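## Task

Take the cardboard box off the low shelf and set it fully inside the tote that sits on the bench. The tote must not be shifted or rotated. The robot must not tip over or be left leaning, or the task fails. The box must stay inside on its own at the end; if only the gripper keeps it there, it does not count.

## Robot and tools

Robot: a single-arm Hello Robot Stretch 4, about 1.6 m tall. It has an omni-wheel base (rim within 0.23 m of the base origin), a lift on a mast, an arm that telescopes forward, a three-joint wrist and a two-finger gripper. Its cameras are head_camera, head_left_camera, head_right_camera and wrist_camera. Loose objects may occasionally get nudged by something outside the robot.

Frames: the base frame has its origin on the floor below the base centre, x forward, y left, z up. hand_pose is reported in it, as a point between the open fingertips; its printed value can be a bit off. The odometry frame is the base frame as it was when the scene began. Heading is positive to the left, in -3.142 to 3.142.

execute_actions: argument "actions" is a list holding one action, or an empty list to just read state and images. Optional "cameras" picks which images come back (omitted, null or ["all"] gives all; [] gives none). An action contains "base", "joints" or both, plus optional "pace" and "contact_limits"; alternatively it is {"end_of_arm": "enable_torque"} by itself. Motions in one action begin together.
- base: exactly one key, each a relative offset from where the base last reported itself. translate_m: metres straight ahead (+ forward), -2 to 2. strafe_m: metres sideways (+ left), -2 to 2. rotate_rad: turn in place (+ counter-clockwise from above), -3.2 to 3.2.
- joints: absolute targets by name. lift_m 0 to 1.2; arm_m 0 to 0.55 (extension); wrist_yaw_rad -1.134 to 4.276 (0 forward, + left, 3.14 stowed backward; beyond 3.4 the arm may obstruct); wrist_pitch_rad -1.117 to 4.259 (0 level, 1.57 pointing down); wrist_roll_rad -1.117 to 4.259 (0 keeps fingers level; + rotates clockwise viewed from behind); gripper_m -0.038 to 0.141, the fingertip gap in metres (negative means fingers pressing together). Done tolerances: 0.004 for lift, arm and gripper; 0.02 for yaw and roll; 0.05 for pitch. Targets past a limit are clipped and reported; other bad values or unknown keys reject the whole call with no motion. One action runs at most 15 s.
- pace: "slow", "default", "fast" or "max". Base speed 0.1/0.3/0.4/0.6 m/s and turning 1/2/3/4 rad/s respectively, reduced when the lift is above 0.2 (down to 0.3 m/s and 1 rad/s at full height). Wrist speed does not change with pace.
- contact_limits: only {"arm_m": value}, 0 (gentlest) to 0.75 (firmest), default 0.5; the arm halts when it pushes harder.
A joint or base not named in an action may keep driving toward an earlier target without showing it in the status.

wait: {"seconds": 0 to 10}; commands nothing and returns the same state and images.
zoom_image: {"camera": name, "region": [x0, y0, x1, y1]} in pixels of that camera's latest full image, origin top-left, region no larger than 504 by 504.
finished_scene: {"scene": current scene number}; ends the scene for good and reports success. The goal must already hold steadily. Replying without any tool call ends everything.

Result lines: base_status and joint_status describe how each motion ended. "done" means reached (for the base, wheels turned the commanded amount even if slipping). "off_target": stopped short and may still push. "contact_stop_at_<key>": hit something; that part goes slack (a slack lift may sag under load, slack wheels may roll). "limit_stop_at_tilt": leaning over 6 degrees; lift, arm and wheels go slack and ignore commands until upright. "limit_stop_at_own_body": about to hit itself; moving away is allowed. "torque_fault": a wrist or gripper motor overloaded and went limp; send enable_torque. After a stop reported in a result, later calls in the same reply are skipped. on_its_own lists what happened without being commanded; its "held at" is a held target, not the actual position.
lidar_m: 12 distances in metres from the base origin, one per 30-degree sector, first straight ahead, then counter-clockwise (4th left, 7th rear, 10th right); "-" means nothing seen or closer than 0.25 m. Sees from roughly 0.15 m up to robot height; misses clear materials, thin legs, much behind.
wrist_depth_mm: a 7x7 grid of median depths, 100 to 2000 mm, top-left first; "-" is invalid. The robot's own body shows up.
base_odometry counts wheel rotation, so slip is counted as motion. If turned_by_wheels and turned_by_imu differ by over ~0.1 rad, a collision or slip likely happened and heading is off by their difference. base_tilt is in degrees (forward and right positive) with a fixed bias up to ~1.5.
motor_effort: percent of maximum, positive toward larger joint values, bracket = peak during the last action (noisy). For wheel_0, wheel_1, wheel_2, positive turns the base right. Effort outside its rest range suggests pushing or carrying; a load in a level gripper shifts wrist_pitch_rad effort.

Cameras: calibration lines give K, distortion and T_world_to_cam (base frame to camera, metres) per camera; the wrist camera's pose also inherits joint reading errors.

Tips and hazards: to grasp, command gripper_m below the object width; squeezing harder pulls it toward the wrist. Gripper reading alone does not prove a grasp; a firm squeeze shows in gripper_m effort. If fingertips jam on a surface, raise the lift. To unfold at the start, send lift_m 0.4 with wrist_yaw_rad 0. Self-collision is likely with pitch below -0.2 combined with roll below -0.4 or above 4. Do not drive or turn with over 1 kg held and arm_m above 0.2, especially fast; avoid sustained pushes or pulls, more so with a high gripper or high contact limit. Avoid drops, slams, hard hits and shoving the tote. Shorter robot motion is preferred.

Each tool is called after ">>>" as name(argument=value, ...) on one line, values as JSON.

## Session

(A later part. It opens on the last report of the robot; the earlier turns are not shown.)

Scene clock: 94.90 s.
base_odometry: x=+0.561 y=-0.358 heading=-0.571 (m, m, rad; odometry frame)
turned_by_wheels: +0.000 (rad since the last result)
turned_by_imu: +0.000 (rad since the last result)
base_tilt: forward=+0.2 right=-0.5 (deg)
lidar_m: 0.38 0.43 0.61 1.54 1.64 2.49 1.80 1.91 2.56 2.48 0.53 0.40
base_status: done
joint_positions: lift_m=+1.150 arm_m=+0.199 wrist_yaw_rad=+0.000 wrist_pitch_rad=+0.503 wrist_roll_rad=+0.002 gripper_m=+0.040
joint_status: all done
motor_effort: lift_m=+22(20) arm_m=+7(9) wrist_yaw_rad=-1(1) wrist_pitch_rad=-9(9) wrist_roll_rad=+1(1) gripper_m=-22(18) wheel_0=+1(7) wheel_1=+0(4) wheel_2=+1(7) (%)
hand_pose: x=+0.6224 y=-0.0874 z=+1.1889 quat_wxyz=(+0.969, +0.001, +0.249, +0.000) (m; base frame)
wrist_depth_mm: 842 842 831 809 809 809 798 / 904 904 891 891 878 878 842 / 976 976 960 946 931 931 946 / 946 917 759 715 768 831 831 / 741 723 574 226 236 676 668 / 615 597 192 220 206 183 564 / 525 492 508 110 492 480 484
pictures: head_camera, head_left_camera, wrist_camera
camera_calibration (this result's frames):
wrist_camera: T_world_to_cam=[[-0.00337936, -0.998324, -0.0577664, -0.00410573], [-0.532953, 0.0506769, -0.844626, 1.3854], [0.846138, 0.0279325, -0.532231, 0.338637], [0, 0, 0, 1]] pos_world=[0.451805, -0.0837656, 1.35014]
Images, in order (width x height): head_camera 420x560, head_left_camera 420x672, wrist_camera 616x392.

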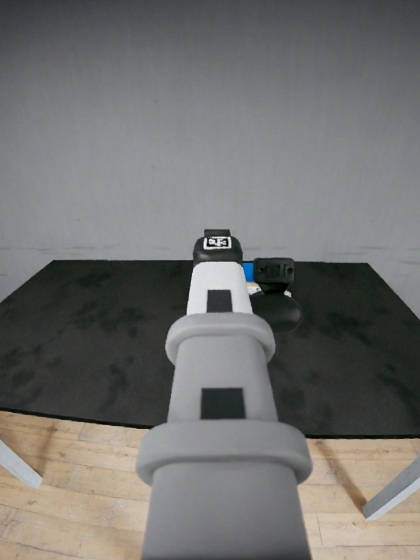

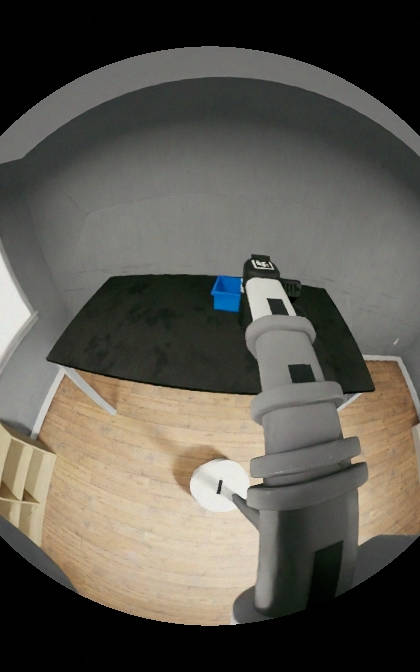

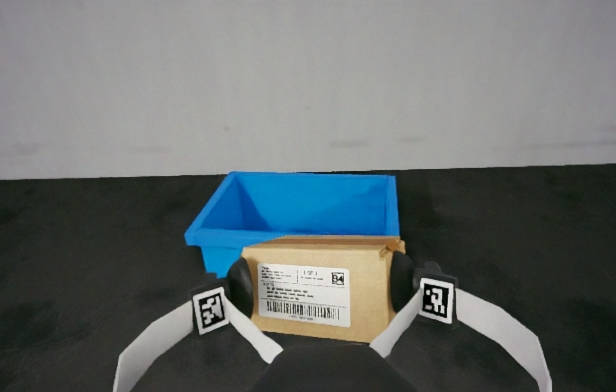

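>>> execute_actions(actions=[{"base":{"translate_m":0.13},"joints":{"lift_m":1.2,"wrist_pitch_rad":1.2},"pace":"slow"}], cameras=[])

>>> execute_actions(actions=[{"base":{"strafe_m":0.02},"joints":{"arm_m":0.53},"pace":"slow"}], cameras=["wrist_camera","head_left_camera","head_right_camera"])

Scene clock: 108.40 s.
base_odometry: x=+0.670 y=-0.428 heading=-0.571 (m, m, rad; odometry frame)
turned_by_wheels: +0.000 (rad since the last result)
turned_by_imu: +0.000 (rad since the last result)
base_tilt: forward=+0.4 right=-0.5 (deg)
lidar_m: 0.26 0.28 0.40 1.58 1.60 2.60 1.92 2.07 2.56 2.49 0.36 0.28
base_status: done
joint_positions: lift_m=+1.199 arm_m=+0.199 wrist_yaw_rad=+0.000 wrist_pitch_rad=+1.201 wrist_roll_rad=+0.002 gripper_m=+0.040
joint_status: all done
motor_effort: lift_m=+22(26) arm_m=+7(7) wrist_yaw_rad=+0(0) wrist_pitch_rad=-5(8) wrist_roll_rad=+1(1) gripper_m=-20(20) wheel_0=+1(1) wheel_1=+1(3) wheel_2=+0(7) (%)
hand_pose: x=+0.4739 y=-0.0874 z=+1.1080 quat_wxyz=(+0.825, +0.001, +0.565, -0.001) (m; base frame)
wrist_depth_mm: 549 539 413 433 430 530 525 / 521 517 508 500 496 508 496 / 492 488 488 477 473 473 469 / 466 462 459 459 452 452 445 / 442 442 436 227 235 430 424 / 424 424 191 222 206 183 402 / 402 392 397 110 394 389 384
pictures: none
No camera images: the call's "cameras" was empty. Leave "cameras" out to get every camera's image.

Scene clock: 112.97 s.
base_odometry: x=+0.681 y=-0.411 heading=-0.571 (m, m, rad; odometry frame)
turned_by_wheels: +0.000 (rad since the last result)
turned_by_imu: +0.000 (rad since the last result)
base_tilt: forward=+0.4 right=-0.5 (deg)
lidar_m: 0.26 0.30 0.40 1.55 1.61 2.59 1.94 2.05 2.58 2.51 0.36 0.27
base_status: done
joint_positions: lift_m=+1.199 arm_m=+0.529 wrist_yaw_rad=+0.000 wrist_pitch_rad=+1.201 wrist_roll_rad=+0.002 gripper_m=+0.040
joint_status: all done
motor_effort: lift_m=+22(22) arm_m=+7(8) wrist_yaw_rad=-1(0) wrist_pitch_rad=-3(5) wrist_roll_rad=+1(1) gripper_m=-19(21) wheel_0=-1(6) wheel_1=+1(3) wheel_2=+0(0) (%)
hand_pose: x=+0.8038 y=-0.0874 z=+1.1080 quat_wxyz=(+0.825, +0.001, +0.565, -0.001) (m; base frame)
wrist_depth_mm: 554 544 544 535 535 530 517 / 517 512 512 512 504 496 492 / 496 488 364 368 477 469 469 / 466 459 442 442 424 359 449 / 442 357 424 226 236 347 427 / 418 334 191 221 205 183 407 / 404 291 320 110 384 298 384
pictures: head_left_camera, head_right_camera, wrist_camera
camera_calibration (this result's frames):
wrist_camera: T_world_to_cam=[[-0.0398599, -0.998324, -0.0419502, 0.0035839], [-0.951175, 0.0507705, -0.304448, 1.15143], [0.306068, 0.0277667, -0.951605, 1.04083], [0, 0, 0, 1]] pos_world=[0.776786, -0.083781, 1.34116]
Images, in order (width x height): head_left_camera 420x672, head_right_camera 420x672, wrist_camera 616x392.

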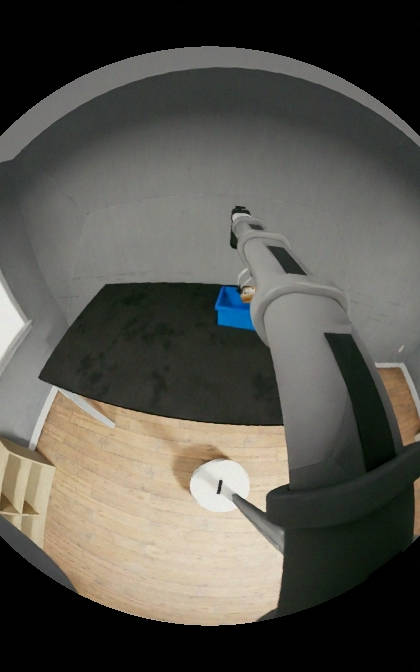

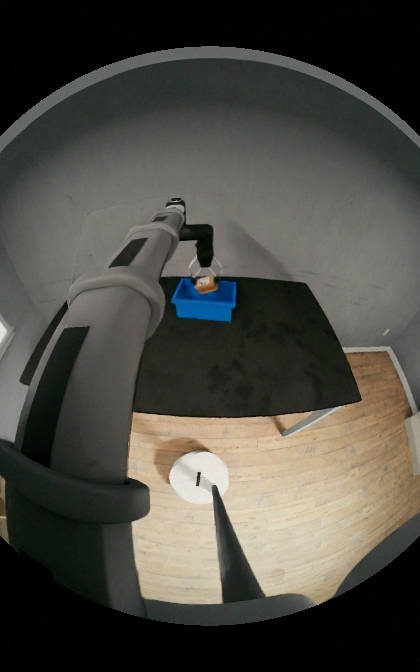

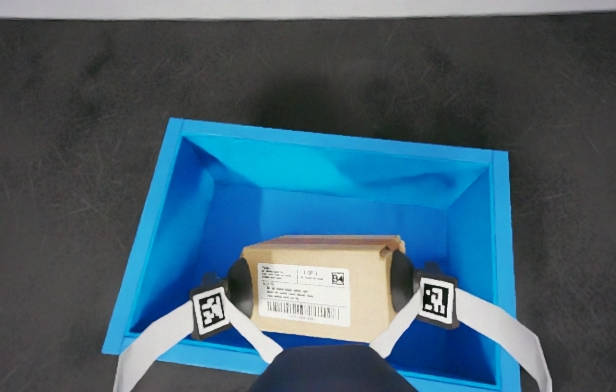

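>>> execute_actions(actions=[{"joints":{"arm_m":0.548,"lift_m":1.10},"pace":"slow"}], cameras=["wrist_camera","head_right_camera"])

Scene clock: 120.17 s.
base_odometry: x=+0.681 y=-0.411 heading=-0.571 (m, m, rad; odometry frame)
turned_by_wheels: +0.000 (rad since the last result)
turned_by_imu: +0.000 (rad since the last result)
base_tilt: forward=+0.2 right=-0.5 (deg)
lidar_m: 0.26 0.29 0.42 1.55 1.61 2.58 1.90 2.05 2.58 2.53 0.36 0.27
base_status: not commanded
joint_positions: lift_m=+1.100 arm_m=+0.547 wrist_yaw_rad=+0.000 wrist_pitch_rad=+1.201 wrist_roll_rad=+0.002 gripper_m=+0.040
joint_status: all done
motor_effort: lift_m=+16(20) arm_m=+7(8) wrist_yaw_rad=+0(1) wrist_pitch_rad=-4(4) wrist_roll_rad=+1(1) gripper_m=-20(20) wheel_0=-1(2) wheel_1=+1(1) wheel_2=+0(0) (%)
hand_pose: x=+0.8218 y=-0.0874 z=+1.0095 quat_wxyz=(+0.825, +0.001, +0.565, -0.001) (m; base frame)
wrist_depth_mm: 427 418 415 415 410 407 404 / 399 257 255 249 389 387 379 / 379 260 309 290 273 258 234 / 355 270 347 345 342 319 230 / 226 278 330 227 236 320 224 / 216 276 191 221 206 183 221 / 198 198 301 109 298 293 202
pictures: head_right_camera, wrist_camera
camera_calibration (this result's frames):
wrist_camera: T_world_to_cam=[[-0.0398607, -0.998324, -0.0419492, 0.00016812], [-0.951182, 0.0507702, -0.304425, 1.13853], [0.306044, 0.0277667, -0.951612, 0.94161], [0, 0, 0, 1]] pos_world=[0.794782, -0.083781, 1.24265]
Images, in order (width x height): head_right_camera 420x672, wrist_camera 616x392.

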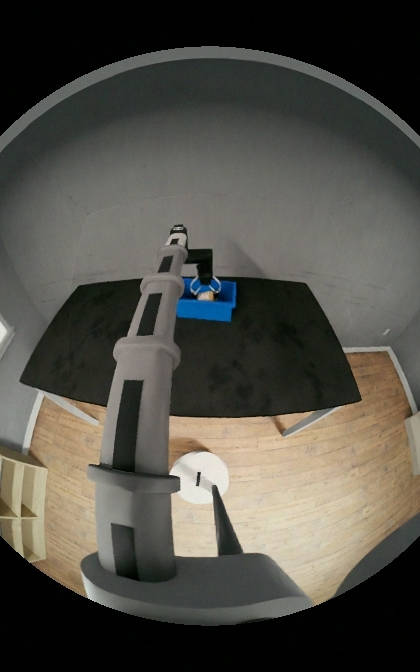

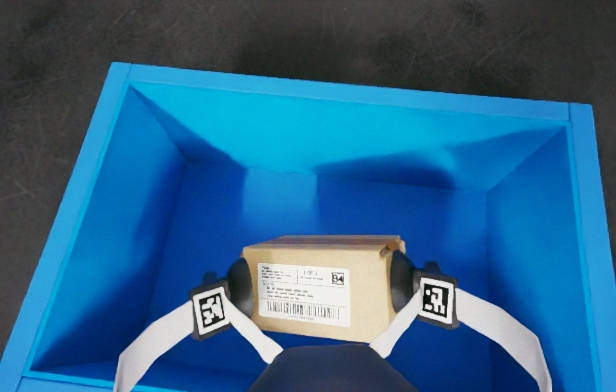

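>>> execute_actions(actions=[{"joints":{"lift_m":1.07},"pace":"slow","cameras":null}], cameras=[])

>>> execute_actions(actions=[{"joints":{"lift_m":1.07},"pace":"slow"}], cameras=[])

>>> execute_actions(actions=[{"joints":{"gripper_m":0.125}}], cameras=[])

>>> execute_actions(actions=[{"joints":{"lift_m":1.2}}], cameras=["wrist_camera","head_right_camera"])


Scene clock: 126.80 s.
base_odometry: x=+0.681 y=-0.411 heading=-0.571 (m, m, rad; odometry frame)
turned_by_wheels: +0.000 (rad since the last result)
turned_by_imu: +0.000 (rad since the last result)
base_tilt: forward=+0.3 right=-0.5 (deg)
lidar_m: 0.25 0.28 0.40 1.55 1.62 2.61 1.92 2.05 2.57 2.53 0.37 0.27
base_status: not commanded
joint_positions: lift_m=+1.071 arm_m=+0.547 wrist_yaw_rad=-0.001 wrist_pitch_rad=+1.198 wrist_roll_rad=+0.002 gripper_m=+0.040
joint_status: all done
motor_effort: lift_m=+10(13) arm_m=+7(7) wrist_yaw_rad=+2(2) wrist_pitch_rad=+4(4) wrist_roll_rad=+1(1) gripper_m=-18(21) wheel_0=-1(2) wheel_1=+1(1) wheel_2=+0(0) (%)
hand_pose: x=+0.8225 y=-0.0875 z=+0.9802 quat_wxyz=(+0.826, +0.001, +0.564, -0.001) (m; base frame)
wrist_depth_mm: 394 389 389 379 382 375 377 / 366 233 234 224 221 217 214 / 340 263 304 283 268 255 225 / 208 271 322 319 319 309 228 / 197 279 304 225 239 296 224 / 200 272 195 221 205 183 224 / 196 204 277 109 272 270 204
pictures: none
No camera images: the call's "cameras" was empty. Leave "cameras" out to get every camera's image.

Scene clock: 128.57 s.
base_odometry: x=+0.681 y=-0.411 heading=-0.571 (m, m, rad; odometry frame)
turned_by_wheels: +0.000 (rad since the last result)
turned_by_imu: +0.000 (rad since the last result)
base_tilt: forward=+0.3 right=-0.6 (deg)
lidar_m: 0.25 0.28 0.43 1.56 1.60 2.61 1.92 2.03 2.57 2.52 0.36 0.26
base_status: not commanded
joint_positions: lift_m=+1.070 arm_m=+0.547 wrist_yaw_rad=+0.000 wrist_pitch_rad=+1.201 wrist_roll_rad=+0.003 gripper_m=+0.125
joint_status: all done
motor_effort: lift_m=+15(15) arm_m=+7(7) wrist_yaw_rad=+1(2) wrist_pitch_rad=-2(12) wrist_roll_rad=+1(1) gripper_m=+0(17) wheel_0=-2(2) wheel_1=+0(1) wheel_2=-1(1) (%)
hand_pose: x=+0.8219 y=-0.0875 z=+0.9796 quat_wxyz=(+0.825, +0.001, +0.565, -0.001) (m; base frame)
wrist_depth_mm: 387 384 379 375 375 373 366 / 357 236 236 225 216 213 208 / 215 263 309 289 273 258 229 / 200 270 317 315 312 309 229 / 195 278 300 237 237 286 224 / 200 257 220 250 228 255 224 / 193 233 274 110 271 265 213
pictures: none
No camera images: the call's "cameras" was empty. Leave "cameras" out to get every camera's image.

Scene clock: 130.17 s.
base_odometry: x=+0.681 y=-0.411 heading=-0.571 (m, m, rad; odometry frame)
turned_by_wheels: +0.000 (rad since the last result)
turned_by_imu: +0.000 (rad since the last result)
base_tilt: forward=+0.4 right=-0.5 (deg)
lidar_m: 0.26 0.29 0.42 1.54 1.60 2.60 1.93 2.06 2.58 2.52 0.36 0.28
base_status: not commanded
joint_positions: lift_m=+1.199 arm_m=+0.547 wrist_yaw_rad=+0.000 wrist_pitch_rad=+1.201 wrist_roll_rad=+0.003 gripper_m=+0.125
joint_status: all done
motor_effort: lift_m=+22(24) arm_m=+7(7) wrist_yaw_rad=+0(1) wrist_pitch_rad=-3(3) wrist_roll_rad=+0(0) gripper_m=+0(1) wheel_0=-2(2) wheel_1=+0(0) wheel_2=+0(1) (%)
hand_pose: x=+0.8219 y=-0.0874 z=+1.1081 quat_wxyz=(+0.825, +0.001, +0.565, -0.001) (m; base frame)
wrist_depth_mm: 544 535 539 535 530 525 521 / 521 512 512 508 500 496 500 / 488 488 484 480 477 480 469 / 462 459 404 407 373 332 445 / 439 430 430 430 430 310 424 / 421 306 219 357 353 286 407 / 402 290 347 110 389 304 387
pictures: head_right_camera, wrist_camera
camera_calibration (this result's frames):
wrist_camera: T_world_to_cam=[[-0.0402963, -0.998303, -0.0420427, 0.00474462], [-0.951007, 0.0512277, -0.304897, 1.16908], [0.306533, 0.0276967, -0.951457, 1.03482], [0, 0, 0, 1]] pos_world=[0.794786, -0.0838137, 1.34123]
Images, in order (width x height): head_right_camera 420x672, wrist_camera 616x392.

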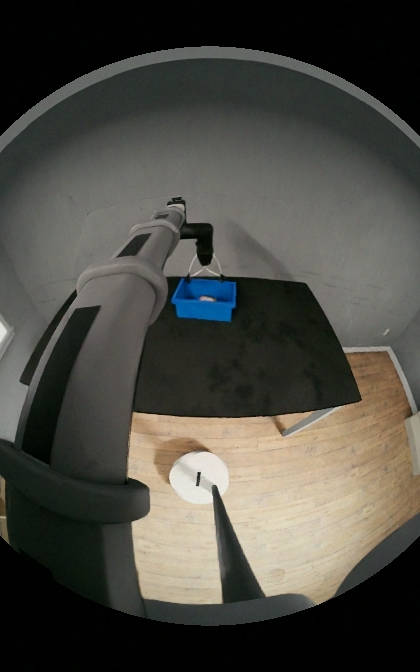

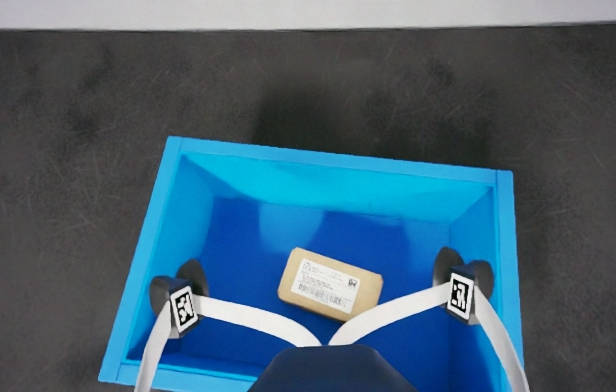

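>>> finished_scene(scene=1)

The scene is finished: the task was done.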